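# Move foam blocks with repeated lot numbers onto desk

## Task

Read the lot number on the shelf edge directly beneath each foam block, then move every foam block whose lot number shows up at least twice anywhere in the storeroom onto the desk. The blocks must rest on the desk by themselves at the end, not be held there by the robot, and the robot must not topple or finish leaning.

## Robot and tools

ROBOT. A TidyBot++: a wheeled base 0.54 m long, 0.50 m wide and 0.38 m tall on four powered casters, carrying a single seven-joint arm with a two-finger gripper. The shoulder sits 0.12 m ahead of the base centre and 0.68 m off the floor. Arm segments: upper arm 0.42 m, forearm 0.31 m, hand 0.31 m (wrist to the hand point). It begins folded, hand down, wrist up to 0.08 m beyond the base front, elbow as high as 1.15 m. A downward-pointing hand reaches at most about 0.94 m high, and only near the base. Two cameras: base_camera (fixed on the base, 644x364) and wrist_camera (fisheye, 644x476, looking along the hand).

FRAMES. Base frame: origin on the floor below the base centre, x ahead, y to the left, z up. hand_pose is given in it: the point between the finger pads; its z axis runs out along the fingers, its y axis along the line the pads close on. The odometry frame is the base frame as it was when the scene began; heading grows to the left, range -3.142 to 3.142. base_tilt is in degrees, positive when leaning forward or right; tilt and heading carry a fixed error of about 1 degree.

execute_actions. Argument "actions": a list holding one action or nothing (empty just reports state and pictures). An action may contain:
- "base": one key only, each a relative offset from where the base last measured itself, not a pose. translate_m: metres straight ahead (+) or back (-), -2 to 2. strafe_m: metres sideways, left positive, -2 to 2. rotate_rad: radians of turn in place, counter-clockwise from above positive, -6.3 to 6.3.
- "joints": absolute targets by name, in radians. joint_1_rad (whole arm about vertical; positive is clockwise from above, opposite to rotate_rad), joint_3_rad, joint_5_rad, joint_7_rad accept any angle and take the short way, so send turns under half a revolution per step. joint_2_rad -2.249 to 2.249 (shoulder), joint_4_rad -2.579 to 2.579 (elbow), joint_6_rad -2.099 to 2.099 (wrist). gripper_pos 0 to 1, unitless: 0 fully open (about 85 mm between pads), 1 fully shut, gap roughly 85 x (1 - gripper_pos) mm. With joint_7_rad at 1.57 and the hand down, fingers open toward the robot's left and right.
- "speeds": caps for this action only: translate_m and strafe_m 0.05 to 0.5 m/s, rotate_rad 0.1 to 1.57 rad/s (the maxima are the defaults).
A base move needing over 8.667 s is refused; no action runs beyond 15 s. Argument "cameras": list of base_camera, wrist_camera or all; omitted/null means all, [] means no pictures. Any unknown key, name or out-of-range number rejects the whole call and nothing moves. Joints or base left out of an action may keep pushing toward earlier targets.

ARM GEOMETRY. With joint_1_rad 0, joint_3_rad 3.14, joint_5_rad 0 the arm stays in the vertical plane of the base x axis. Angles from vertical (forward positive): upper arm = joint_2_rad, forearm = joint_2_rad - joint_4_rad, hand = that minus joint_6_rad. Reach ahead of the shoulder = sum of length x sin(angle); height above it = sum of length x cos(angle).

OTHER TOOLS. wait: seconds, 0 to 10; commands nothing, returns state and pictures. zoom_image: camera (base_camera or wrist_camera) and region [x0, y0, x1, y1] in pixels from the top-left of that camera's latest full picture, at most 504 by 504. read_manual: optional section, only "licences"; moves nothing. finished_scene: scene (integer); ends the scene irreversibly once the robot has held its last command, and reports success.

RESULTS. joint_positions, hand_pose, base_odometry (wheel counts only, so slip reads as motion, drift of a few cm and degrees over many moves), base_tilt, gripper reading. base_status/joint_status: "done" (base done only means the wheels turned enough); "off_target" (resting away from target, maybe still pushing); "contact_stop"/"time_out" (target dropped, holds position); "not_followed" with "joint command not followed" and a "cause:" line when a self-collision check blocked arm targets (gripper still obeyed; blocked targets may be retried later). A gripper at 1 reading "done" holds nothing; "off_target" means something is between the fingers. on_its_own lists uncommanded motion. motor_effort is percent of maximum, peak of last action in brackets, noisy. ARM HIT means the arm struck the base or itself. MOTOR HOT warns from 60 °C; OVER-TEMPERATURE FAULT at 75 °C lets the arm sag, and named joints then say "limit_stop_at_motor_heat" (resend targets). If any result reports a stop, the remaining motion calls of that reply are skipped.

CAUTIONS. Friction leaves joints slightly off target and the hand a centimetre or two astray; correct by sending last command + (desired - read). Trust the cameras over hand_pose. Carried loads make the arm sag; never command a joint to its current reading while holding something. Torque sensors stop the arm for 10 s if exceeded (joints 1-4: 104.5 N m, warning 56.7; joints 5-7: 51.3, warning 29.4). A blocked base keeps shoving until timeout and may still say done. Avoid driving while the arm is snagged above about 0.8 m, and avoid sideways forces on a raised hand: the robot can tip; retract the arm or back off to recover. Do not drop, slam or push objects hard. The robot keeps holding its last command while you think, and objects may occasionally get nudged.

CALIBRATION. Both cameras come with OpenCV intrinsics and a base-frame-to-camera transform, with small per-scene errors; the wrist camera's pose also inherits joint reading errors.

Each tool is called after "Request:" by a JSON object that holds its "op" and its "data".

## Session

Request:
{"op": "execute_actions", "data": {"actions": []}}

Scene clock: 0.00 s.
base_odometry: x=+0.000 y=+0.000 heading=+0.000 (m, m, rad; odometry frame)
base_tilt: forward=+0.0 right=+0.1 (deg)
base_status: not commanded
joint_positions: joint_1_rad=-0.035 joint_2_rad=-0.349 joint_3_rad=+3.092 joint_4_rad=-2.529 joint_5_rad=+0.007 joint_6_rad=-0.849 joint_7_rad=+1.548 gripper_pos=+0.000
joint_status: not commanded
motor_effort: joint_1_rad=+0 joint_2_rad=-3 joint_3_rad=+0 joint_4_rad=+16 joint_5_rad=+0 joint_6_rad=+2 joint_7_rad=-1 (%)
hand_pose: x=+0.2671 y=+0.0103 z=+0.5879 quat_wxyz=(+0.008, +0.998, +0.032, +0.057) (m; base frame)
pictures: base_camera, wrist_camera
camera_calibration (this result's frames):
wrist_camera: T_world_to_cam=[[0.0154197, -0.999416, 0.0305083, -0.0130692], [-0.992835, -0.0189199, -0.11799, 0.39203], [0.118498, -0.0284703, -0.992546, 0.688536], [0, 0, 0, 1]] pos_world=[0.307832, 0.0139585, 0.730058]
Images, in order (width x height): base_camera 644x364, wrist_camera 644x476.

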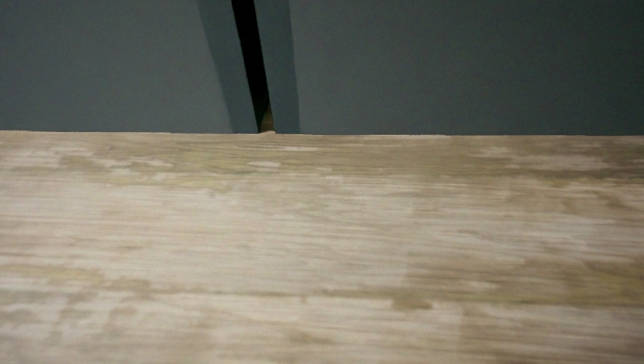

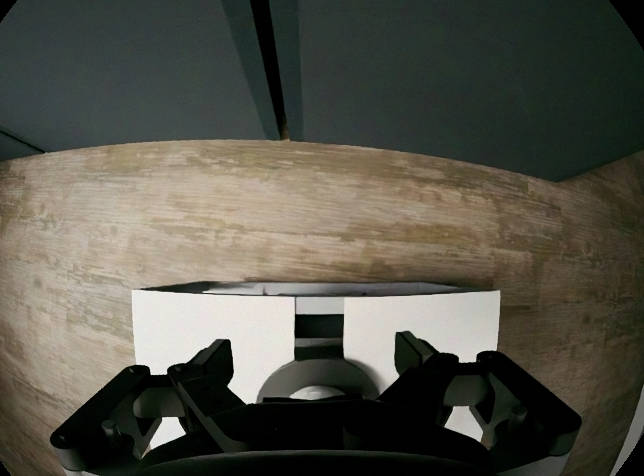

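Request:
{"op": "execute_actions", "data": {"actions": [{"joints":{"joint_2_rad":-0.6,"joint_3_rad":3.14,"joint_4_rad":-2.5,"joint_6_rad":0.1,"joint_1_rad":1.5,"joint_7_rad":1.6}}], "cameras": ["wrist_camera"]}}

Request:
{"op": "execute_actions", "data": {"actions": [{"joints":{"joint_1_rad":3.1}}], "cameras": ["wrist_camera"]}}

Request:
{"op": "execute_actions", "data": {"actions": [{"joints":{"joint_1_rad":4.7}}], "cameras": ["wrist_camera"]}}

Scene clock: 9.73 s.
base_odometry: x=+0.000 y=+0.000 heading=+0.000 (m, m, rad; odometry frame)
base_tilt: forward=-0.1 right=+0.1 (deg)
base_status: not commanded
joint_positions: joint_1_rad=+1.476 joint_2_rad=-0.576 joint_3_rad=+3.118 joint_4_rad=-2.523 joint_5_rad=+0.007 joint_6_rad=+0.076 joint_7_rad=+1.561 gripper_pos=+0.000
joint_status: all done
motor_effort: joint_1_rad=+0(0) joint_2_rad=-2(3) joint_3_rad=+1(1) joint_4_rad=+22(22) joint_5_rad=+0(0) joint_6_rad=+9(9) joint_7_rad=-1(0) (%)
hand_pose: x=+0.1634 y=-0.3576 z=+0.8272 quat_wxyz=(+0.398, +0.603, -0.534, +0.440) (m; base frame)
pictures: wrist_camera
camera_calibration (this result's frames):
wrist_camera: T_world_to_cam=[[-0.995941, -0.0849604, -0.0297102, 0.155583], [0.00352715, 0.292998, -0.956106, 0.952391], [0.0899362, -0.952331, -0.291509, 0.0222528], [0, 0, 0, 1]] pos_world=[0.149591, -0.244639, 0.921696]
Images, in order (width x height): wrist_camera 644x476.

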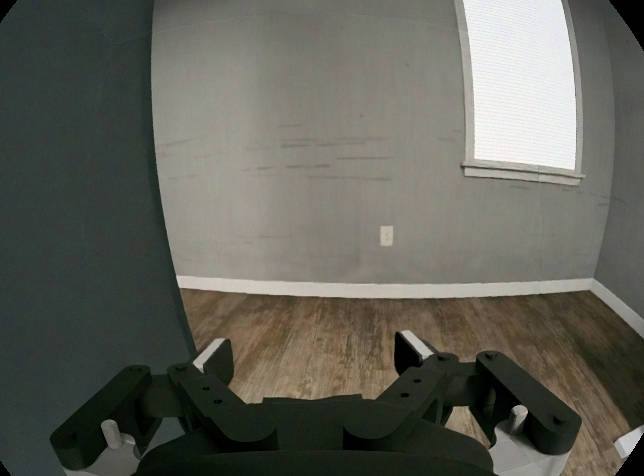

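Scene clock: 12.53 s.
base_odometry: x=+0.000 y=+0.000 heading=+0.000 (m, m, rad; odometry frame)
base_tilt: forward=+0.0 right=+0.0 (deg)
base_status: not commanded
joint_positions: joint_1_rad=+3.076 joint_2_rad=-0.576 joint_3_rad=+3.120 joint_4_rad=-2.522 joint_5_rad=+0.007 joint_6_rad=+0.076 joint_7_rad=+1.561 gripper_pos=+0.000
joint_status: all done
motor_effort: joint_1_rad=+0(1) joint_2_rad=-2(1) joint_3_rad=+1(1) joint_4_rad=+22(22) joint_5_rad=+0(0) joint_6_rad=+8(8) joint_7_rad=-1(1) (%)
hand_pose: x=-0.2399 y=-0.0333 z=+0.8274 quat_wxyz=(+0.593, +0.036, -0.804, +0.021) (m; base frame)
pictures: wrist_camera
camera_calibration (this result's frames):
wrist_camera: T_world_to_cam=[[-0.0543404, 0.99805, -0.0306997, 0.044213], [0.292545, -0.013483, -0.956157, 0.918138], [-0.954706, -0.060939, -0.291242, 0.146294], [0, 0, 0, 1]] pos_world=[-0.126527, -0.0228326, 0.921848]
Images, in order (width x height): wrist_camera 644x476.

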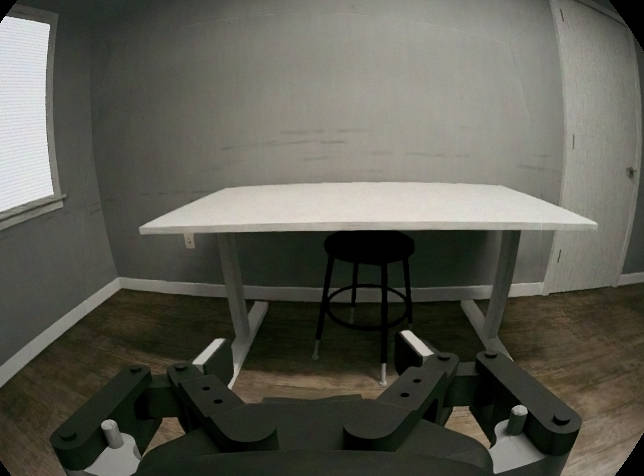

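Scene clock: 15.33 s.
base_odometry: x=+0.000 y=+0.000 heading=+0.000 (m, m, rad; odometry frame)
base_tilt: forward=+0.0 right=+0.0 (deg)
base_status: not commanded
joint_positions: joint_1_rad=+4.676 joint_2_rad=-0.576 joint_3_rad=+3.121 joint_4_rad=-2.522 joint_5_rad=+0.007 joint_6_rad=+0.076 joint_7_rad=+1.561 gripper_pos=+0.000
joint_status: all done
motor_effort: joint_1_rad=+0(0) joint_2_rad=-1(2) joint_3_rad=+1(1) joint_4_rad=+22(22) joint_5_rad=-1(0) joint_6_rad=+9(8) joint_7_rad=+0(0) (%)
hand_pose: x=+0.0965 y=+0.3597 z=+0.8274 quat_wxyz=(+0.428, -0.552, -0.586, -0.411) (m; base frame)
pictures: wrist_camera
camera_calibration (this result's frames):
wrist_camera: T_world_to_cam=[[0.999215, 0.0245268, -0.0311242, -0.0808691], [-0.0226166, -0.291964, -0.956162, 0.955674], [-0.0325387, 0.956115, -0.29118, 0.0364894], [0, 0, 0, 1]] pos_world=[0.103607, 0.246118, 0.921887]
Images, in order (width x height): wrist_camera 644x476.

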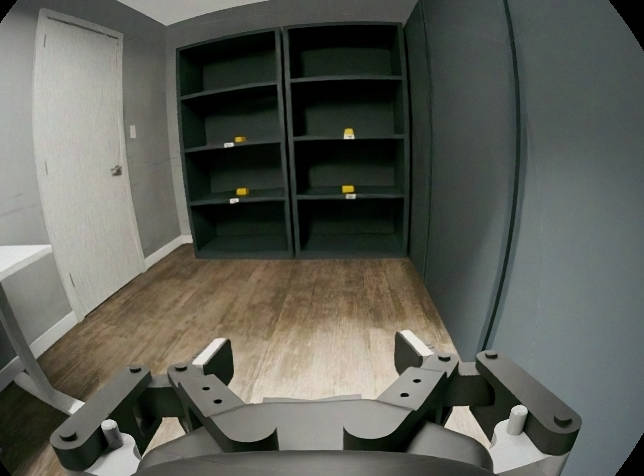

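Request:
{"op": "execute_actions", "data": {"actions": [{"base":{"translate_m":-0.15}}], "cameras": []}}

Request:
{"op": "execute_actions", "data": {"actions": [{"base":{"strafe_m":1.6},"joints":{"joint_6_rad":-0.05}}]}}

Request:
{"op": "zoom_image", "data": {"camera": "wrist_camera", "region": [80,60,420,300]}}

Scene clock: 19.87 s.
base_odometry: x=-0.150 y=+0.000 heading=+0.000 (m, m, rad; odometry frame)
base_tilt: forward=+0.0 right=+0.1 (deg)
base_status: done
joint_positions: joint_1_rad=+4.676 joint_2_rad=-0.579 joint_3_rad=+3.123 joint_4_rad=-2.521 joint_5_rad=+0.007 joint_6_rad=+0.076 joint_7_rad=+1.561 gripper_pos=+0.000
joint_status: not commanded
motor_effort: joint_1_rad=+0(0) joint_2_rad=-1(3) joint_3_rad=+0(1) joint_4_rad=+22(22) joint_5_rad=+0(0) joint_6_rad=+8(9) joint_7_rad=-1(1) (%)
hand_pose: x=+0.0976 y=+0.3598 z=+0.8291 quat_wxyz=(+0.429, -0.552, -0.584, -0.412) (m; base frame)
pictures: none
No camera images: the call's "cameras" was empty. Leave "cameras" out to get every camera's image.

Scene clock: 24.43 s.
base_odometry: x=-0.151 y=+1.600 heading=+0.000 (m, m, rad; odometry frame)
base_tilt: forward=+0.0 right=+0.0 (deg)
base_status: done
joint_positions: joint_1_rad=+4.676 joint_2_rad=-0.585 joint_3_rad=+3.123 joint_4_rad=-2.517 joint_5_rad=+0.007 joint_6_rad=-0.037 joint_7_rad=+1.561 gripper_pos=+0.000
joint_status: all done
motor_effort: joint_1_rad=+0(0) joint_2_rad=-1(3) joint_3_rad=+1(1) joint_4_rad=+22(25) joint_5_rad=+0(0) joint_6_rad=+8(10) joint_7_rad=-1(1) (%)
hand_pose: x=+0.0987 y=+0.3479 z=+0.8008 quat_wxyz=(+0.399, -0.573, -0.605, -0.384) (m; base frame)
pictures: base_camera, wrist_camera
camera_calibration (this result's frames):
wrist_camera: T_world_to_cam=[[0.999426, 0.0173767, -0.0290789, -0.0827655], [-0.0201684, -0.384463, -0.92292, 0.932113], [-0.0272171, 0.922977, -0.383892, 0.125411], [0, 0, 0, 1]] pos_world=[0.10493, 0.244049, 0.906003]
Images, in order (width x height): base_camera 644x364, wrist_camera 644x476.

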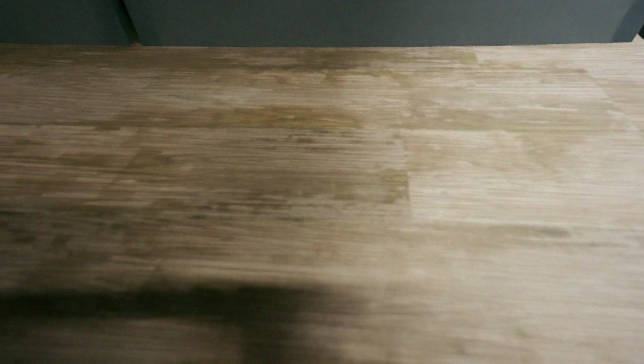

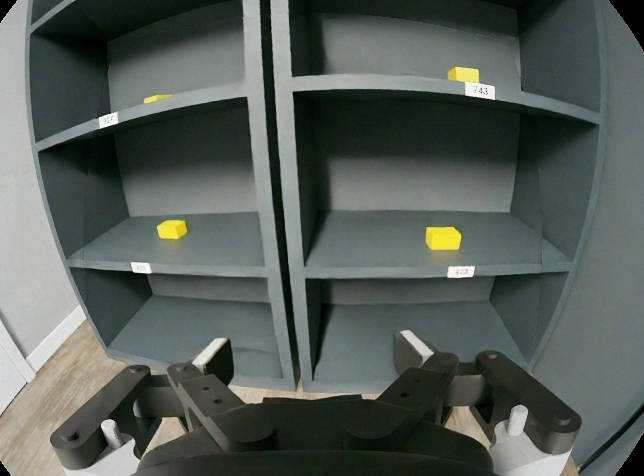

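Region (80, 60, 420, 300) of wrist_camera's 644x476 image, scaled by 1.482; it fills the top 356 rows of this view, and the rest is white.

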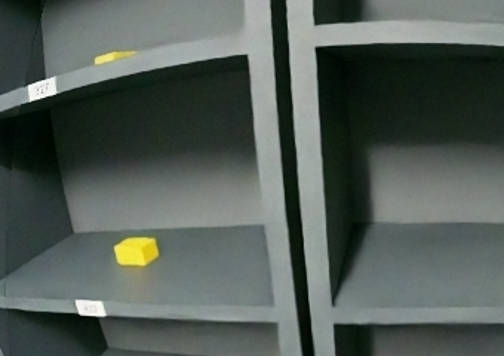

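Request:
{"op": "execute_actions", "data": {"actions": [{"base":{"strafe_m":0.25},"joints":{"joint_1_rad":5.1}}], "cameras": ["wrist_camera"]}}

Request:
{"op": "zoom_image", "data": {"camera": "wrist_camera", "region": [250,20,512,340]}}

Request:
{"op": "execute_actions", "data": {"actions": [{"base":{"translate_m":-0.3},"joints":{"joint_1_rad":4.4}}], "cameras": ["wrist_camera"]}}

Request:
{"op": "zoom_image", "data": {"camera": "wrist_camera", "region": [150,20,412,340]}}

Scene clock: 31.03 s.
base_odometry: x=-0.151 y=+1.850 heading=+0.001 (m, m, rad; odometry frame)
base_tilt: forward=+0.0 right=+0.0 (deg)
base_status: done
joint_positions: joint_1_rad=+5.077 joint_2_rad=-0.588 joint_3_rad=+3.123 joint_4_rad=-2.516 joint_5_rad=+0.007 joint_6_rad=-0.037 joint_7_rad=+1.561 gripper_pos=+0.000
joint_status: all done
motor_effort: joint_1_rad=+0(0) joint_2_rad=-1(3) joint_3_rad=+1(2) joint_4_rad=+22(23) joint_5_rad=+0(0) joint_6_rad=+8(8) joint_7_rad=+0(1) (%)
hand_pose: x=+0.2358 y=+0.3282 z=+0.8020 quat_wxyz=(+0.315, -0.681, -0.479, -0.456) (m; base frame)
pictures: wrist_camera
camera_calibration (this result's frames):
wrist_camera: T_world_to_cam=[[0.9273, -0.373183, -0.0291415, -0.0741261], [-0.167334, -0.343637, -0.924074, 0.950657], [0.334835, 0.86177, -0.381101, 0.0802594], [0, 0, 0, 1]] pos_world=[0.20094, 0.229853, 0.906905]
Images, in order (width x height): wrist_camera 644x476.

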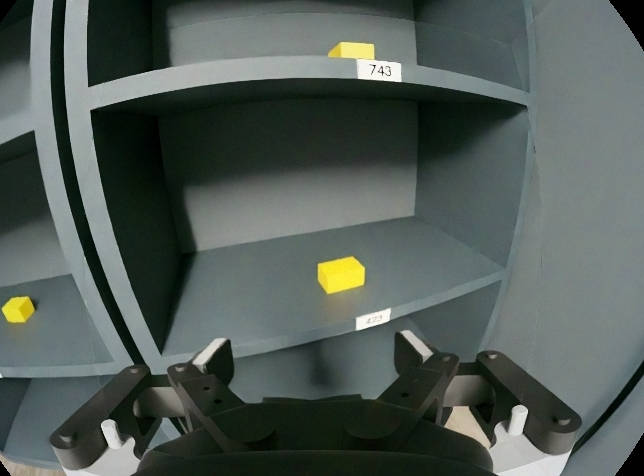

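Region (250, 20, 512, 340) of wrist_camera's 644x476 image, scaled by 1.575; it fills the left 413 columns of this view, and the rest is white.

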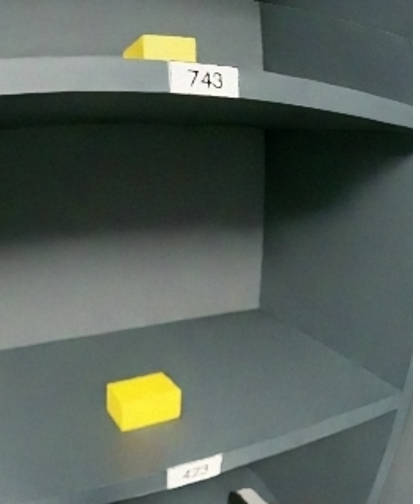

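Scene clock: 33.00 s.
base_odometry: x=-0.451 y=+1.850 heading=+0.000 (m, m, rad; odometry frame)
base_tilt: forward=+0.0 right=+0.0 (deg)
base_status: done
joint_positions: joint_1_rad=+4.424 joint_2_rad=-0.588 joint_3_rad=+3.124 joint_4_rad=-2.516 joint_5_rad=+0.007 joint_6_rad=-0.037 joint_7_rad=+1.561 gripper_pos=+0.000
joint_status: all done
motor_effort: joint_1_rad=+0(0) joint_2_rad=+0(3) joint_3_rad=+0(2) joint_4_rad=+22(22) joint_5_rad=+0(0) joint_6_rad=+8(8) joint_7_rad=+0(1) (%)
hand_pose: x=+0.0126 y=+0.3317 z=+0.8020 quat_wxyz=(+0.445, -0.491, -0.671, -0.331) (m; base frame)
pictures: wrist_camera
camera_calibration (this result's frames):
wrist_camera: T_world_to_cam=[[0.963385, 0.266495, -0.0294782, -0.0781957], [0.0753709, -0.374684, -0.924084, 0.921808], [-0.257309, 0.888027, -0.381052, 0.150674], [0, 0, 0, 1]] pos_world=[0.0446248, 0.232424, 0.906937]
Images, in order (width x height): wrist_camera 644x476.

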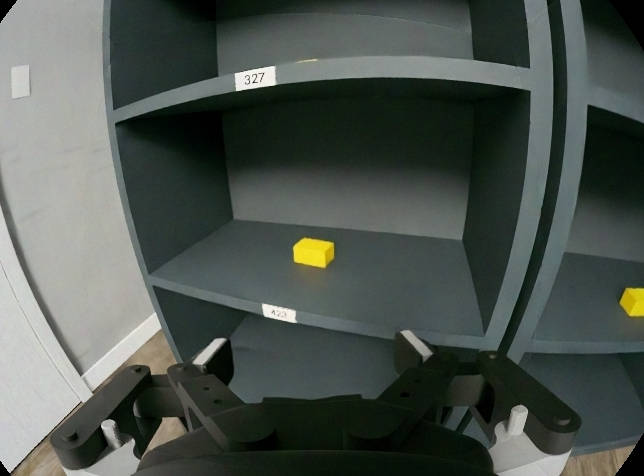

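Region (150, 20, 412, 340) of wrist_camera's 644x476 image, scaled by 1.575; it fills the left 413 columns of this view, and the rest is white.

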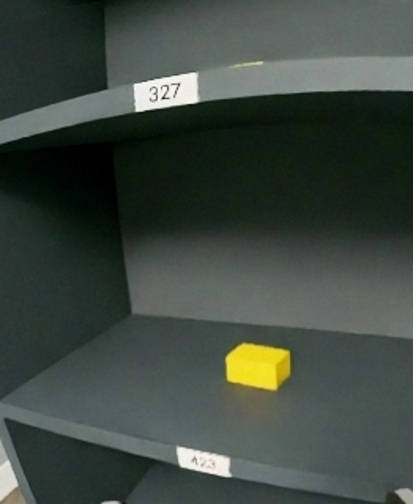

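Request:
{"op": "execute_actions", "data": {"actions": [{"base":{"strafe_m":-0.2}}], "cameras": []}}

Request:
{"op": "execute_actions", "data": {"actions": [{"base":{"rotate_rad":1.571},"speeds":{"rotate_rad":0.8},"joints":{"joint_1_rad":6.28}}], "cameras": []}}

Request:
{"op": "execute_actions", "data": {"actions": [{"base":{"strafe_m":0.25},"joints":{"joint_2_rad":0.3,"joint_6_rad":0.85,"joint_7_rad":1.63}}]}}

Scene clock: 40.63 s.
base_odometry: x=-0.452 y=+1.650 heading=+0.000 (m, m, rad; odometry frame)
base_tilt: forward=+0.0 right=+0.1 (deg)
base_status: done
joint_positions: joint_1_rad=+4.424 joint_2_rad=-0.592 joint_3_rad=+3.124 joint_4_rad=-2.516 joint_5_rad=+0.007 joint_6_rad=-0.037 joint_7_rad=+1.561 gripper_pos=+0.000
joint_status: not commanded
motor_effort: joint_1_rad=+0(0) joint_2_rad=+0(2) joint_3_rad=+1(1) joint_4_rad=+22(23) joint_5_rad=+0(0) joint_6_rad=+8(8) joint_7_rad=-1(1) (%)
hand_pose: x=+0.0127 y=+0.3313 z=+0.8036 quat_wxyz=(+0.446, -0.491, -0.671, -0.332) (m; base frame)
pictures: none
No camera images: the call's "cameras" was empty. Leave "cameras" out to get every camera's image.

Scene clock: 43.67 s.
base_odometry: x=-0.452 y=+1.650 heading=+1.570 (m, m, rad; odometry frame)
base_tilt: forward=-0.1 right=+0.1 (deg)
base_status: done
joint_positions: joint_1_rad=+6.257 joint_2_rad=-0.592 joint_3_rad=+3.124 joint_4_rad=-2.516 joint_5_rad=+0.007 joint_6_rad=-0.037 joint_7_rad=+1.561 gripper_pos=+0.000
joint_status: all done
motor_effort: joint_1_rad=+0(1) joint_2_rad=-1(0) joint_3_rad=+0(1) joint_4_rad=+22(23) joint_5_rad=+0(0) joint_6_rad=+8(8) joint_7_rad=-1(1) (%)
hand_pose: x=+0.4665 y=+0.0166 z=+0.8036 quat_wxyz=(+0.008, -0.831, -0.019, -0.556) (m; base frame)
pictures: none
No camera images: the call's "cameras" was empty. Leave "cameras" out to get every camera's image.

Scene clock: 45.83 s.
base_odometry: x=-0.702 y=+1.650 heading=+1.570 (m, m, rad; odometry frame)
base_tilt: forward=+0.0 right=+0.1 (deg)
base_status: done
joint_positions: joint_1_rad=+6.258 joint_2_rad=+0.283 joint_3_rad=+3.124 joint_4_rad=-2.516 joint_5_rad=+0.007 joint_6_rad=+0.825 joint_7_rad=+1.591 gripper_pos=+0.000
joint_status: all done
motor_effort: joint_1_rad=+0(1) joint_2_rad=-23(24) joint_3_rad=+0(1) joint_4_rad=+12(22) joint_5_rad=+0(0) joint_6_rad=+8(7) joint_7_rad=-1(0) (%)
hand_pose: x=+0.6277 y=+0.0244 z=+0.6676 quat_wxyz=(+0.009, -0.834, -0.028, -0.551) (m; base frame)
pictures: base_camera, wrist_camera
camera_calibration (this result's frames):
wrist_camera: T_world_to_cam=[[0.0238293, -0.999509, -0.020355, 0.0216515], [-0.389122, 0.00948193, -0.921138, 0.916289], [0.920878, 0.0298706, -0.388705, -0.182906], [0, 0, 0, 1]] pos_world=[0.524466, 0.0184162, 0.773372]
Images, in order (width x height): base_camera 644x364, wrist_camera 644x476.

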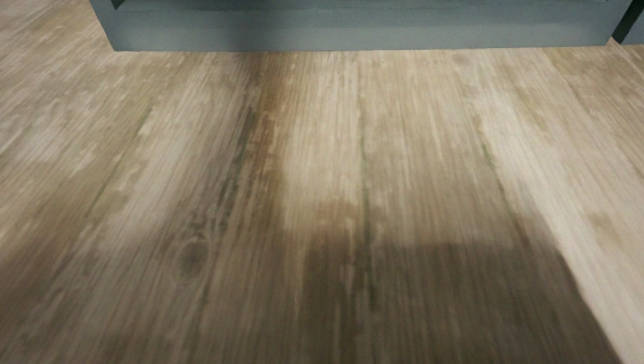

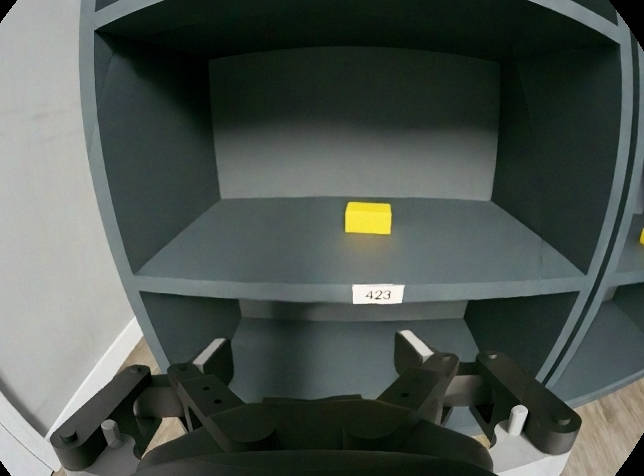

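Request:
{"op": "execute_actions", "data": {"actions": [{"base":{"strafe_m":-0.88}}]}}

Scene clock: 50.47 s.
base_odometry: x=+0.178 y=+1.650 heading=+1.571 (m, m, rad; odometry frame)
base_tilt: forward=+0.0 right=+0.1 (deg)
base_status: done
joint_positions: joint_1_rad=+6.264 joint_2_rad=+0.283 joint_3_rad=+3.126 joint_4_rad=-2.516 joint_5_rad=+0.007 joint_6_rad=+0.826 joint_7_rad=+1.591 gripper_pos=+0.000
joint_status: not commanded
motor_effort: joint_1_rad=+0(2) joint_2_rad=-23(24) joint_3_rad=-1(1) joint_4_rad=+11(12) joint_5_rad=+0(1) joint_6_rad=+8(8) joint_7_rad=-1(1) (%)
hand_pose: x=+0.6281 y=+0.0203 z=+0.6679 quat_wxyz=(+0.006, -0.834, -0.025, -0.552) (m; base frame)
pictures: base_camera, wrist_camera
camera_calibration (this result's frames):
wrist_camera: T_world_to_cam=[[0.0158603, -0.999676, -0.0198854, 0.0222693], [-0.388066, 0.0121745, -0.921551, 0.916316], [0.921495, 0.0223329, -0.387747, -0.1839], [0, 0, 0, 1]] pos_world=[0.524701, 0.0152134, 0.773569]
Images, in order (width x height): base_camera 644x364, wrist_camera 644x476.

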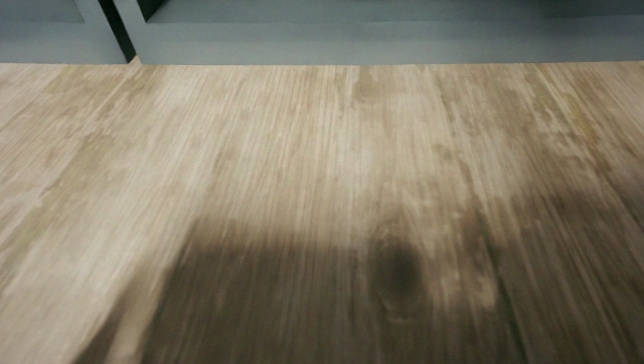

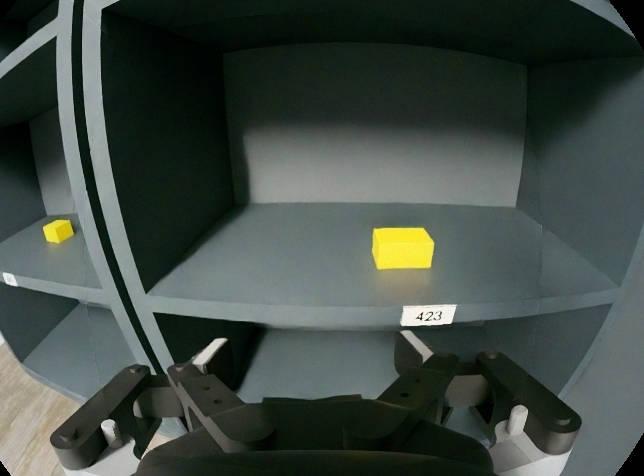

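Request:
{"op": "execute_actions", "data": {"actions": [{"base":{"translate_m":-0.15},"joints":{"joint_2_rad":0.99,"joint_4_rad":-0.6,"joint_6_rad":-1.57,"joint_7_rad":0.0}}], "cameras": ["wrist_camera"]}}

Request:
{"op": "execute_actions", "data": {"actions": [{"base":{"translate_m":0.2},"speeds":{"translate_m":0.15}}], "cameras": ["wrist_camera"]}}

Request:
{"op": "execute_actions", "data": {"actions": [{"base":{"translate_m":0.18},"speeds":{"translate_m":0.1}}], "cameras": ["wrist_camera"]}}

Scene clock: 60.60 s.
base_odometry: x=+0.179 y=+1.500 heading=+1.571 (m, m, rad; odometry frame)
base_tilt: forward=+0.0 right=+0.0 (deg)
base_status: done
joint_positions: joint_1_rad=+6.264 joint_2_rad=+0.966 joint_3_rad=+3.126 joint_4_rad=-0.621 joint_5_rad=+0.007 joint_6_rad=-1.546 joint_7_rad=+0.036 gripper_pos=+0.000
joint_status: all done
motor_effort: joint_1_rad=+0(1) joint_2_rad=-51(51) joint_3_rad=-1(1) joint_4_rad=+18(20) joint_5_rad=+0(1) joint_6_rad=+0(8) joint_7_rad=+0(1) (%)
hand_pose: x=+0.7816 y=+0.0187 z=+0.6049 quat_wxyz=(+0.005, -0.729, +0.684, -0.001) (m; base frame)
pictures: wrist_camera
camera_calibration (this result's frames):
wrist_camera: T_world_to_cam=[[-0.999814, -0.0177785, 0.00753088, 0.775875], [-0.0177677, 0.999841, 0.00149377, 0.0516378], [-0.00755624, 0.00135969, -0.999971, 0.747098], [0, 0, 0, 1]] pos_world=[0.782293, -0.0388515, 0.741156]
Images, in order (width x height): wrist_camera 644x476.

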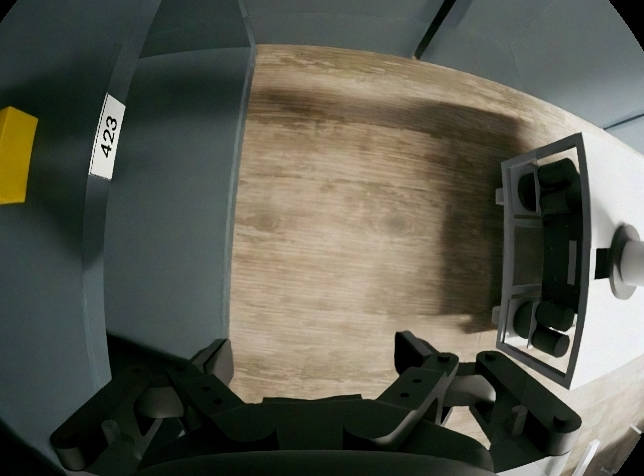

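Scene clock: 62.57 s.
base_odometry: x=+0.179 y=+1.700 heading=+1.571 (m, m, rad; odometry frame)
base_tilt: forward=+0.1 right=+0.1 (deg)
base_status: done
joint_positions: joint_1_rad=+6.264 joint_2_rad=+0.972 joint_3_rad=+3.126 joint_4_rad=-0.620 joint_5_rad=+0.007 joint_6_rad=-1.548 joint_7_rad=+0.036 gripper_pos=+0.000
joint_status: not commanded
motor_effort: joint_1_rad=+0(3) joint_2_rad=-51(53) joint_3_rad=-1(1) joint_4_rad=+18(19) joint_5_rad=+0(0) joint_6_rad=+0(0) joint_7_rad=+0(1) (%)
hand_pose: x=+0.7811 y=+0.0186 z=+0.6015 quat_wxyz=(+0.003, -0.729, +0.684, +0.001) (m; base frame)
pictures: wrist_camera
camera_calibration (this result's frames):
wrist_camera: T_world_to_cam=[[-0.999752, -0.0177063, 0.0134995, 0.771748], [-0.0176879, 0.999842, 0.00148416, 0.0516346], [-0.0135237, 0.00124501, -0.999908, 0.748378], [0, 0, 0, 1]] pos_world=[0.782591, -0.0388934, 0.737814]
Images, in order (width x height): wrist_camera 644x476.

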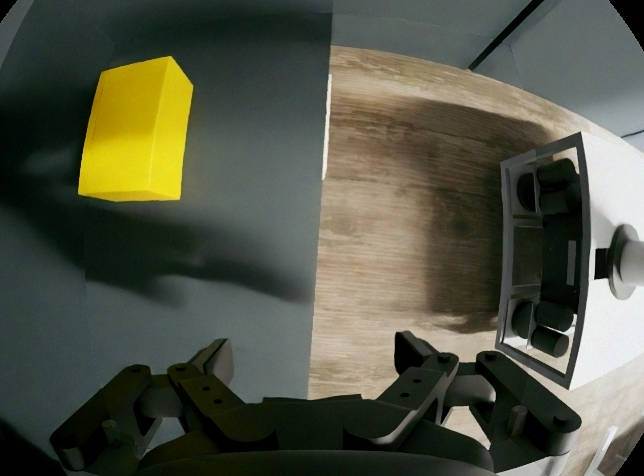

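Scene clock: 64.83 s.
base_odometry: x=+0.179 y=+1.881 heading=+1.570 (m, m, rad; odometry frame)
base_tilt: forward=+0.0 right=+0.1 (deg)
base_status: done
joint_positions: joint_1_rad=+6.264 joint_2_rad=+0.974 joint_3_rad=+3.126 joint_4_rad=-0.619 joint_5_rad=+0.007 joint_6_rad=-1.549 joint_7_rad=+0.036 gripper_pos=+0.000
joint_status: not commanded
motor_effort: joint_1_rad=+0(3) joint_2_rad=-49(53) joint_3_rad=-1(2) joint_4_rad=+18(19) joint_5_rad=+0(1) joint_6_rad=+0(0) joint_7_rad=+0(0) (%)
hand_pose: x=+0.7809 y=+0.0186 z=+0.6003 quat_wxyz=(+0.002, -0.729, +0.684, +0.002) (m; base frame)
pictures: wrist_camera
camera_calibration (this result's frames):
wrist_camera: T_world_to_cam=[[-0.999724, -0.0176543, 0.0155025, 0.770391], [-0.0176335, 0.999843, 0.0014821, 0.0516287], [-0.0155263, 0.00120832, -0.999879, 0.748744], [0, 0, 0, 1]] pos_world=[0.782714, -0.0389246, 0.736634]
Images, in order (width x height): wrist_camera 644x476.

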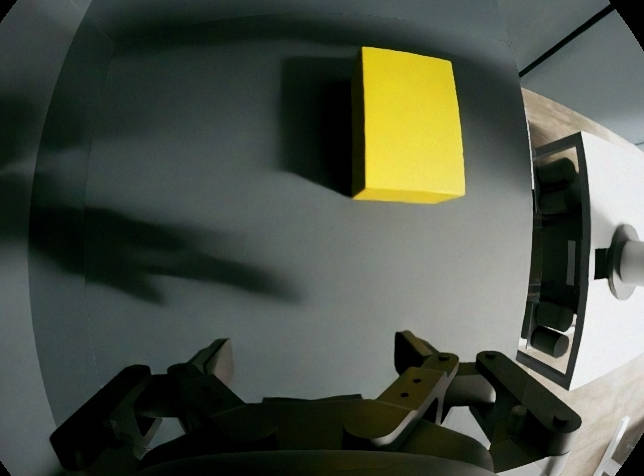

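Request:
{"op": "execute_actions", "data": {"actions": [{"base":{"translate_m":-0.052},"joints":{"joint_2_rad":1.015,"joint_6_rad":-1.53}}], "cameras": []}}

Request:
{"op": "execute_actions", "data": {"actions": [{"base":{"strafe_m":-0.07},"speeds":{"strafe_m":0.08}}], "cameras": ["wrist_camera"]}}

Scene clock: 70.17 s.
base_odometry: x=+0.179 y=+1.828 heading=+1.571 (m, m, rad; odometry frame)
base_tilt: forward=+0.0 right=+0.1 (deg)
base_status: done
joint_positions: joint_1_rad=+6.264 joint_2_rad=+1.000 joint_3_rad=+3.126 joint_4_rad=-0.616 joint_5_rad=+0.007 joint_6_rad=-1.548 joint_7_rad=+0.036 gripper_pos=+0.000
joint_status: all done
motor_effort: joint_1_rad=+0(3) joint_2_rad=-52(53) joint_3_rad=-1(2) joint_4_rad=+18(19) joint_5_rad=+0(0) joint_6_rad=+0(0) joint_7_rad=+0(1) (%)
hand_pose: x=+0.7797 y=+0.0185 z=+0.5841 quat_wxyz=(-0.006, -0.729, +0.684, +0.010) (m; base frame)
pictures: none
No camera images: the call's "cameras" was empty. Leave "cameras" out to get every camera's image.

Scene clock: 71.53 s.
base_odometry: x=+0.249 y=+1.829 heading=+1.571 (m, m, rad; odometry frame)
base_tilt: forward=+0.0 right=+0.1 (deg)
base_status: done
joint_positions: joint_1_rad=+6.269 joint_2_rad=+1.000 joint_3_rad=+3.126 joint_4_rad=-0.616 joint_5_rad=+0.007 joint_6_rad=-1.548 joint_7_rad=+0.036 gripper_pos=+0.000
joint_status: not commanded
motor_effort: joint_1_rad=-1(4) joint_2_rad=-51(52) joint_3_rad=-1(2) joint_4_rad=+18(18) joint_5_rad=+0(1) joint_6_rad=+0(0) joint_7_rad=-1(1) (%)
hand_pose: x=+0.7798 y=+0.0152 z=+0.5841 quat_wxyz=(-0.006, -0.728, +0.686, +0.010) (m; base frame)
pictures: wrist_camera
camera_calibration (this result's frames):
wrist_camera: T_world_to_cam=[[-0.999192, -0.0124703, 0.0382167, 0.755663], [-0.0124228, 0.999922, 0.0014791, 0.0509891], [-0.0382321, 0.00100314, -0.999268, 0.749828], [0, 0, 0, 1]] pos_world=[0.784353, -0.042314, 0.720325]
Images, in order (width x height): wrist_camera 644x476.

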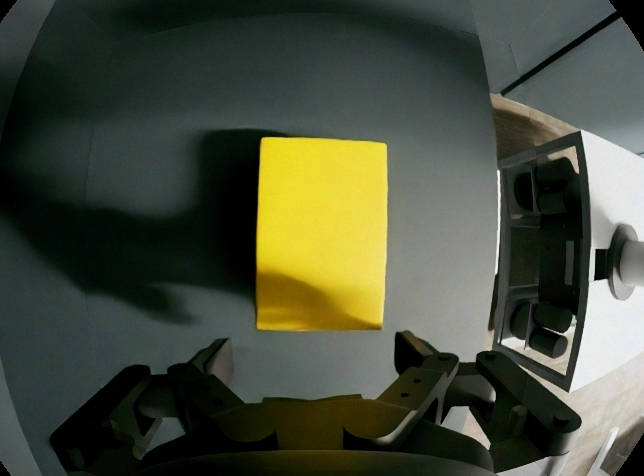

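Request:
{"op": "execute_actions", "data": {"actions": [{"base":{"strafe_m":-0.055},"speeds":{"strafe_m":0.08}}], "cameras": ["wrist_camera"]}}

Request:
{"op": "execute_actions", "data": {"actions": [{"joints":{"gripper_pos":1}}], "cameras": []}}

Request:
{"op": "execute_actions", "data": {"actions": [{"joints":{"joint_2_rad":0.945}}], "cameras": ["wrist_camera"]}}

Scene clock: 75.37 s.
base_odometry: x=+0.304 y=+1.829 heading=+1.571 (m, m, rad; odometry frame)
base_tilt: forward=+0.0 right=+0.1 (deg)
base_status: done
joint_positions: joint_1_rad=+6.275 joint_2_rad=+1.000 joint_3_rad=+3.126 joint_4_rad=-0.616 joint_5_rad=+0.007 joint_6_rad=-1.548 joint_7_rad=+0.036 gripper_pos=+0.000
joint_status: not commanded
motor_effort: joint_1_rad=+0(6) joint_2_rad=-50(53) joint_3_rad=+0(2) joint_4_rad=+17(19) joint_5_rad=+0(1) joint_6_rad=+0(0) joint_7_rad=+0(1) (%)
hand_pose: x=+0.7798 y=+0.0118 z=+0.5840 quat_wxyz=(-0.006, -0.726, +0.688, +0.010) (m; base frame)
pictures: wrist_camera
camera_calibration (this result's frames):
wrist_camera: T_world_to_cam=[[-0.999237, -0.00739715, 0.0383421, 0.755583], [-0.00734612, 0.999972, 0.00147167, 0.0503901], [-0.0383519, 0.00118888, -0.999264, 0.749838], [0, 0, 0, 1]] pos_world=[0.784135, -0.045691, 0.720241]
Images, in order (width x height): wrist_camera 644x476.

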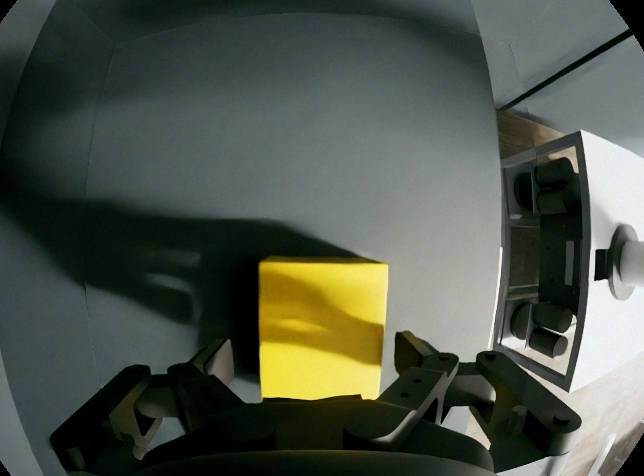

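Scene clock: 76.47 s.
base_odometry: x=+0.304 y=+1.829 heading=+1.571 (m, m, rad; odometry frame)
base_tilt: forward=+0.0 right=+0.1 (deg)
base_status: not commanded
joint_positions: joint_1_rad=+6.275 joint_2_rad=+0.999 joint_3_rad=+3.126 joint_4_rad=-0.611 joint_5_rad=+0.007 joint_6_rad=-1.548 joint_7_rad=+0.036 gripper_pos=+0.399
joint_status: gripper_pos off_target (ended at +0.399, target +1.000)
motor_effort: joint_1_rad=+0(1) joint_2_rad=-48(51) joint_3_rad=+0(1) joint_4_rad=+18(19) joint_5_rad=+0(0) joint_6_rad=+2(3) joint_7_rad=-1(1) (%)
hand_pose: x=+0.7816 y=+0.0118 z=+0.5861 quat_wxyz=(-0.004, -0.726, +0.688, +0.008) (m; base frame)
pictures: none
No camera images: the call's "cameras" was empty. Leave "cameras" out to get every camera's image.

Scene clock: 77.40 s.
base_odometry: x=+0.304 y=+1.829 heading=+1.571 (m, m, rad; odometry frame)
base_tilt: forward=+0.0 right=+0.1 (deg)
base_status: not commanded
joint_positions: joint_1_rad=+6.275 joint_2_rad=+0.962 joint_3_rad=+3.126 joint_4_rad=-0.611 joint_5_rad=+0.007 joint_6_rad=-1.548 joint_7_rad=+0.036 gripper_pos=+0.399
joint_status: all done
motor_effort: joint_1_rad=-1(0) joint_2_rad=-51(53) joint_3_rad=-1(1) joint_4_rad=+18(18) joint_5_rad=+0(0) joint_6_rad=+0(2) joint_7_rad=-1(1) (%)
hand_pose: x=+0.7847 y=+0.0118 z=+0.6106 quat_wxyz=(+0.009, -0.726, +0.688, -0.005) (m; base frame)
pictures: wrist_camera
camera_calibration (this result's frames):
wrist_camera: T_world_to_cam=[[-0.999963, -0.00733837, -0.00454771, 0.786139], [-0.00734559, 0.999972, 0.001573, 0.0502885], [0.00453604, 0.00160635, -0.999988, 0.74344], [0, 0, 0, 1]] pos_world=[0.783107, -0.0457123, 0.746927]
Images, in order (width x height): wrist_camera 644x476.

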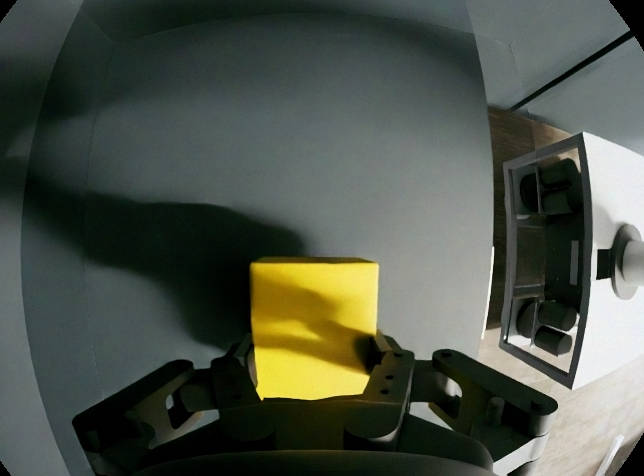

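Request:
{"op": "execute_actions", "data": {"actions": [{"base":{"translate_m":-0.4},"speeds":{"translate_m":0.25}}], "cameras": []}}

Request:
{"op": "execute_actions", "data": {"actions": [{"joints":{"joint_2_rad":0.4,"joint_4_rad":-0.9,"joint_6_rad":-1.62,"joint_7_rad":1.57},"base":{"strafe_m":0.4}}], "cameras": []}}

Request:
{"op": "execute_actions", "data": {"actions": [{"joints":{"joint_1_rad":4.71},"base":{"translate_m":-1.0}}], "cameras": ["wrist_camera"]}}

Scene clock: 84.00 s.
base_odometry: x=+0.304 y=+1.429 heading=+1.571 (m, m, rad; odometry frame)
base_tilt: forward=-0.1 right=+0.1 (deg)
base_status: done
joint_positions: joint_1_rad=+6.275 joint_2_rad=+0.962 joint_3_rad=+3.126 joint_4_rad=-0.611 joint_5_rad=+0.007 joint_6_rad=-1.548 joint_7_rad=+0.036 gripper_pos=+0.399
joint_status: not commanded
motor_effort: joint_1_rad=+0(1) joint_2_rad=-49(54) joint_3_rad=+0(1) joint_4_rad=+18(20) joint_5_rad=+0(0) joint_6_rad=+0(0) joint_7_rad=-1(0) (%)
hand_pose: x=+0.7849 y=+0.0118 z=+0.6111 quat_wxyz=(+0.010, -0.726, +0.688, -0.006) (m; base frame)
pictures: none
No camera images: the call's "cameras" was empty. Leave "cameras" out to get every camera's image.

Scene clock: 86.27 s.
base_odometry: x=-0.096 y=+1.428 heading=+1.571 (m, m, rad; odometry frame)
base_tilt: forward=+0.0 right=+0.1 (deg)
base_status: done
joint_positions: joint_1_rad=+6.273 joint_2_rad=+0.408 joint_3_rad=+3.126 joint_4_rad=-0.879 joint_5_rad=+0.007 joint_6_rad=-1.596 joint_7_rad=+1.540 gripper_pos=+0.399
joint_status: all done
motor_effort: joint_1_rad=+0(5) joint_2_rad=-36(54) joint_3_rad=+0(2) joint_4_rad=+19(19) joint_5_rad=+0(1) joint_6_rad=+3(3) joint_7_rad=-1(0) (%)
hand_pose: x=+0.6670 y=+0.0116 z=+0.8551 quat_wxyz=(+0.003, -0.992, +0.004, -0.129) (m; base frame)
pictures: none
No camera images: the call's "cameras" was empty. Leave "cameras" out to get every camera's image.

Scene clock: 89.63 s.
base_odometry: x=-0.095 y=+0.428 heading=+1.571 (m, m, rad; odometry frame)
base_tilt: forward=-0.1 right=+0.0 (deg)
base_status: done
joint_positions: joint_1_rad=+4.715 joint_2_rad=+0.408 joint_3_rad=+3.128 joint_4_rad=-0.881 joint_5_rad=+0.007 joint_6_rad=-1.596 joint_7_rad=+1.540 gripper_pos=+0.399
joint_status: all done
motor_effort: joint_1_rad=+0(4) joint_2_rad=-35(41) joint_3_rad=+0(2) joint_4_rad=+19(21) joint_5_rad=+0(1) joint_6_rad=+2(3) joint_7_rad=+0(1) (%)
hand_pose: x=+0.1154 y=+0.5478 z=+0.8542 quat_wxyz=(+0.092, -0.709, -0.693, -0.089) (m; base frame)
pictures: wrist_camera
camera_calibration (this result's frames):
wrist_camera: T_world_to_cam=[[0.997446, -0.0713424, -0.00336007, -0.0744625], [-0.0698091, -0.963909, -0.256918, 0.812815], [0.0150904, 0.256497, -0.966427, 0.819622], [0, 0, 0, 1]] pos_world=[0.118646, 0.567937, 1.00068]
Images, in order (width x height): wrist_camera 644x476.

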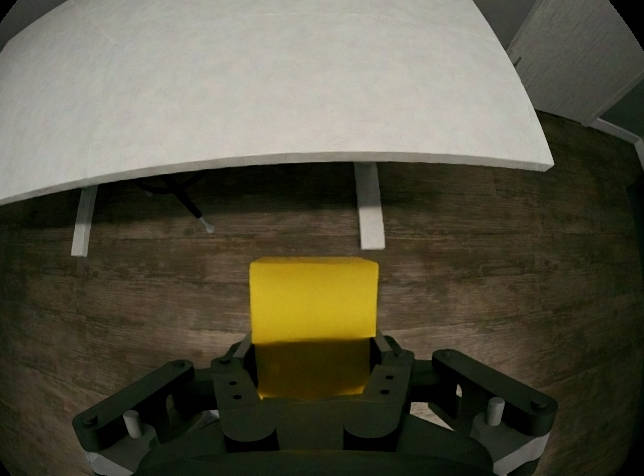

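Request:
{"op": "execute_actions", "data": {"actions": [{"base":{"strafe_m":0.34},"speeds":{"strafe_m":0.25}}], "cameras": []}}

Request:
{"op": "execute_actions", "data": {"actions": [{"joints":{"joint_2_rad":0.46,"joint_4_rad":-0.97}}], "cameras": []}}

Request:
{"op": "execute_actions", "data": {"actions": [{"joints":{"joint_2_rad":0.51}}], "cameras": ["wrist_camera"]}}

Scene clock: 94.67 s.
base_odometry: x=-0.436 y=+0.428 heading=+1.572 (m, m, rad; odometry frame)
base_tilt: forward=+0.0 right=+0.1 (deg)
base_status: done
joint_positions: joint_1_rad=+4.715 joint_2_rad=+0.407 joint_3_rad=+3.128 joint_4_rad=-0.882 joint_5_rad=+0.007 joint_6_rad=-1.599 joint_7_rad=+1.540 gripper_pos=+0.399
joint_status: not commanded
motor_effort: joint_1_rad=+0(1) joint_2_rad=-35(38) joint_3_rad=-1(1) joint_4_rad=+19(21) joint_5_rad=+0(1) joint_6_rad=+3(3) joint_7_rad=+0(1) (%)
hand_pose: x=+0.1154 y=+0.5465 z=+0.8544 quat_wxyz=(+0.091, -0.710, -0.693, -0.088) (m; base frame)
pictures: none
No camera images: the call's "cameras" was empty. Leave "cameras" out to get every camera's image.

Scene clock: 95.60 s.
base_odometry: x=-0.436 y=+0.428 heading=+1.572 (m, m, rad; odometry frame)
base_tilt: forward=-0.1 right=+0.0 (deg)
base_status: not commanded
joint_positions: joint_1_rad=+4.715 joint_2_rad=+0.454 joint_3_rad=+3.128 joint_4_rad=-0.955 joint_5_rad=+0.007 joint_6_rad=-1.599 joint_7_rad=+1.540 gripper_pos=+0.399
joint_status: all done
motor_effort: joint_1_rad=+0(0) joint_2_rad=-37(39) joint_3_rad=+0(0) joint_4_rad=+19(21) joint_5_rad=+0(0) joint_6_rad=+1(3) joint_7_rad=-1(1) (%)
hand_pose: x=+0.1154 y=+0.5362 z=+0.8025 quat_wxyz=(+0.048, -0.714, -0.697, -0.047) (m; base frame)
pictures: none
No camera images: the call's "cameras" was empty. Leave "cameras" out to get every camera's image.

Scene clock: 96.47 s.
base_odometry: x=-0.436 y=+0.428 heading=+1.572 (m, m, rad; odometry frame)
base_tilt: forward=-0.1 right=+0.0 (deg)
base_status: not commanded
joint_positions: joint_1_rad=+4.715 joint_2_rad=+0.498 joint_3_rad=+3.128 joint_4_rad=-0.956 joint_5_rad=+0.007 joint_6_rad=-1.599 joint_7_rad=+1.540 gripper_pos=+0.399
joint_status: all done
motor_effort: joint_1_rad=+0(0) joint_2_rad=-38(40) joint_3_rad=-1(1) joint_4_rad=+19(19) joint_5_rad=+0(0) joint_6_rad=+1(2) joint_7_rad=-1(0) (%)
hand_pose: x=+0.1154 y=+0.5408 z=+0.7783 quat_wxyz=(+0.032, -0.714, -0.698, -0.031) (m; base frame)
pictures: wrist_camera
camera_calibration (this result's frames):
wrist_camera: T_world_to_cam=[[0.997476, -0.07043, 0.00895796, -0.0853472], [-0.069287, -0.993195, -0.0936126, 0.67533], [0.0154901, 0.0927557, -0.995568, 0.859257], [0, 0, 0, 1]] pos_world=[0.118613, 0.585022, 0.919433]
Images, in order (width x height): wrist_camera 644x476.

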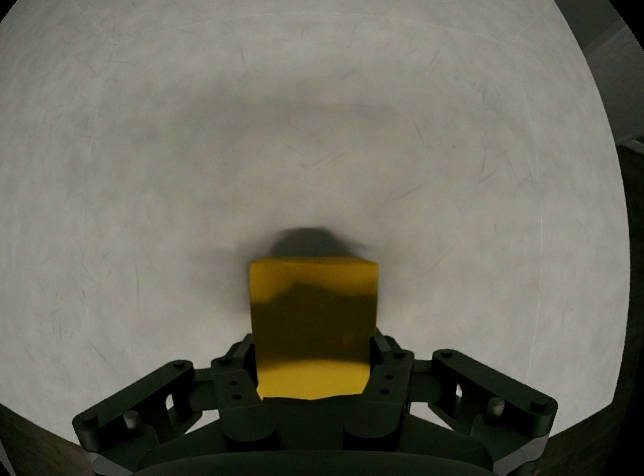

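Request:
{"op": "execute_actions", "data": {"actions": [{"joints":{"joint_2_rad":0.54}}], "cameras": []}}

Request:
{"op": "execute_actions", "data": {"actions": [{"joints":{"gripper_pos":0}}], "cameras": []}}

Request:
{"op": "execute_actions", "data": {"actions": [{"joints":{"joint_2_rad":0.3}}], "cameras": ["wrist_camera"]}}

Request:
{"op": "execute_actions", "data": {"actions": [{"joints":{"joint_1_rad":6.3},"base":{"translate_m":1.0}}], "cameras": []}}

Request:
{"op": "execute_actions", "data": {"actions": [{"base":{"strafe_m":0.25},"joints":{"joint_2_rad":0.99,"joint_4_rad":-0.6,"joint_6_rad":-1.57,"joint_7_rad":0.0}}]}}

Scene clock: 104.57 s.
base_odometry: x=-0.436 y=+0.428 heading=+1.572 (m, m, rad; odometry frame)
base_tilt: forward=+0.0 right=+0.0 (deg)
base_status: not commanded
joint_positions: joint_1_rad=+4.715 joint_2_rad=+0.509 joint_3_rad=+3.128 joint_4_rad=-0.953 joint_5_rad=+0.007 joint_6_rad=-1.600 joint_7_rad=+1.540 gripper_pos=+0.399
joint_status: all done
motor_effort: joint_1_rad=+1(0) joint_2_rad=-34(38) joint_3_rad=+0(0) joint_4_rad=+16(19) joint_5_rad=+0(1) joint_6_rad=+1(3) joint_7_rad=+0(1) (%)
hand_pose: x=+0.1154 y=+0.5421 z=+0.7734 quat_wxyz=(+0.029, -0.715, -0.698, -0.028) (m; base frame)
pictures: none
No camera images: the call's "cameras" was empty. Leave "cameras" out to get every camera's image.

Scene clock: 105.67 s.
base_odometry: x=-0.436 y=+0.428 heading=+1.572 (m, m, rad; odometry frame)
base_tilt: forward=+0.0 right=+0.0 (deg)
base_status: not commanded
joint_positions: joint_1_rad=+4.715 joint_2_rad=+0.524 joint_3_rad=+3.128 joint_4_rad=-0.955 joint_5_rad=+0.007 joint_6_rad=-1.600 joint_7_rad=+1.540 gripper_pos=+0.000
joint_status: all done
motor_effort: joint_1_rad=+0(0) joint_2_rad=-39(40) joint_3_rad=+0(1) joint_4_rad=+19(19) joint_5_rad=+0(0) joint_6_rad=+1(2) joint_7_rad=-1(1) (%)
hand_pose: x=+0.1154 y=+0.5428 z=+0.7645 quat_wxyz=(+0.023, -0.715, -0.699, -0.022) (m; base frame)
pictures: none
No camera images: the call's "cameras" was empty. Leave "cameras" out to get every camera's image.

Scene clock: 106.93 s.
base_odometry: x=-0.436 y=+0.428 heading=+1.572 (m, m, rad; odometry frame)
base_tilt: forward=-0.1 right=+0.0 (deg)
base_status: not commanded
joint_positions: joint_1_rad=+4.715 joint_2_rad=+0.296 joint_3_rad=+3.128 joint_4_rad=-0.955 joint_5_rad=+0.007 joint_6_rad=-1.600 joint_7_rad=+1.540 gripper_pos=+0.000
joint_status: all done
motor_effort: joint_1_rad=+0(0) joint_2_rad=-30(41) joint_3_rad=+0(0) joint_4_rad=+19(20) joint_5_rad=-1(0) joint_6_rad=+3(3) joint_7_rad=-1(0) (%)
hand_pose: x=+0.1153 y=+0.5100 z=+0.8847 quat_wxyz=(+0.103, -0.708, -0.692, -0.101) (m; base frame)
pictures: wrist_camera
camera_calibration (this result's frames):
wrist_camera: T_world_to_cam=[[0.997475, -0.0708628, -0.004682, -0.0761026], [-0.0691802, -0.954659, -0.289553, 0.808374], [0.0160489, 0.289146, -0.95715, 0.83385], [0, 0, 0, 1]] pos_world=[0.118452, 0.525224, 1.03183]
Images, in order (width x height): wrist_camera 644x476.

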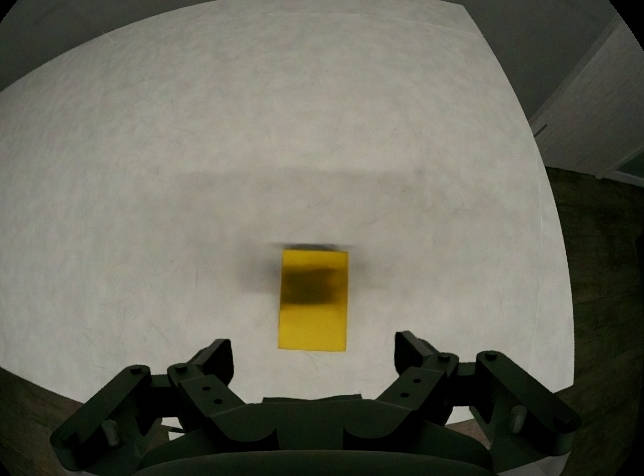

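Scene clock: 110.23 s.
base_odometry: x=-0.437 y=+1.428 heading=+1.572 (m, m, rad; odometry frame)
base_tilt: forward=+0.1 right=+0.1 (deg)
base_status: done
joint_positions: joint_1_rad=+6.281 joint_2_rad=+0.297 joint_3_rad=+3.129 joint_4_rad=-0.956 joint_5_rad=+0.007 joint_6_rad=-1.600 joint_7_rad=+1.540 gripper_pos=+0.000
joint_status: all done
motor_effort: joint_1_rad=+0(4) joint_2_rad=-29(35) joint_3_rad=+0(2) joint_4_rad=+19(20) joint_5_rad=+0(1) joint_6_rad=+3(3) joint_7_rad=-1(1) (%)
hand_pose: x=+0.6292 y=+0.0055 z=+0.8841 quat_wxyz=(+0.002, -0.990, +0.010, -0.144) (m; base frame)
pictures: none
No camera images: the call's "cameras" was empty. Leave "cameras" out to get every camera's image.

Scene clock: 112.63 s.
base_odometry: x=-0.687 y=+1.428 heading=+1.571 (m, m, rad; odometry frame)
base_tilt: forward=+0.0 right=+0.1 (deg)
base_status: done
joint_positions: joint_1_rad=+6.286 joint_2_rad=+0.987 joint_3_rad=+3.129 joint_4_rad=-0.622 joint_5_rad=+0.007 joint_6_rad=-1.595 joint_7_rad=+0.032 gripper_pos=+0.000
joint_status: all done
motor_effort: joint_1_rad=+0(5) joint_2_rad=-51(54) joint_3_rad=+0(2) joint_4_rad=+17(20) joint_5_rad=+0(2) joint_6_rad=+0(3) joint_7_rad=-1(0) (%)
hand_pose: x=+0.7646 y=+0.0027 z=+0.5914 quat_wxyz=(-0.021, -0.720, +0.694, +0.024) (m; base frame)
pictures: base_camera, wrist_camera
camera_calibration (this result's frames):
wrist_camera: T_world_to_cam=[[-0.996902, 0.00964377, 0.0780608, 0.714698], [0.00950873, 0.999953, -0.00210158, 0.0485793], [-0.0780773, -0.00135281, -0.996946, 0.785641], [0, 0, 0, 1]] pos_world=[0.773363, -0.0544066, 0.727554]
Images, in order (width x height): base_camera 644x364, wrist_camera 644x476.

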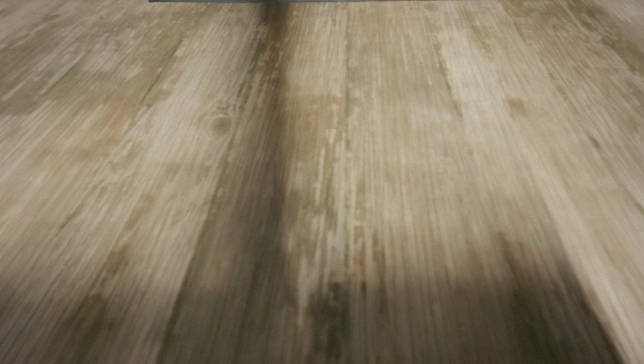

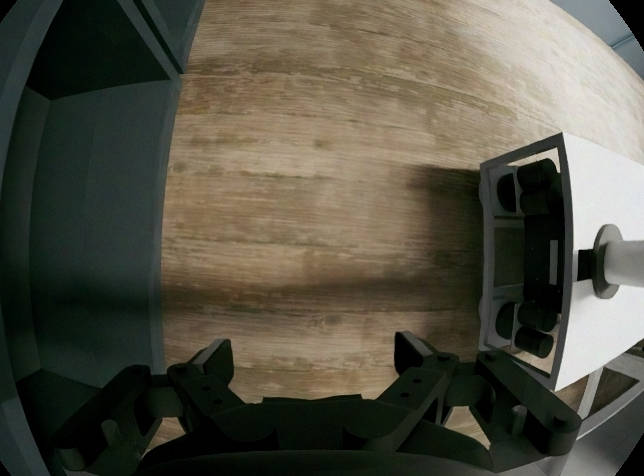

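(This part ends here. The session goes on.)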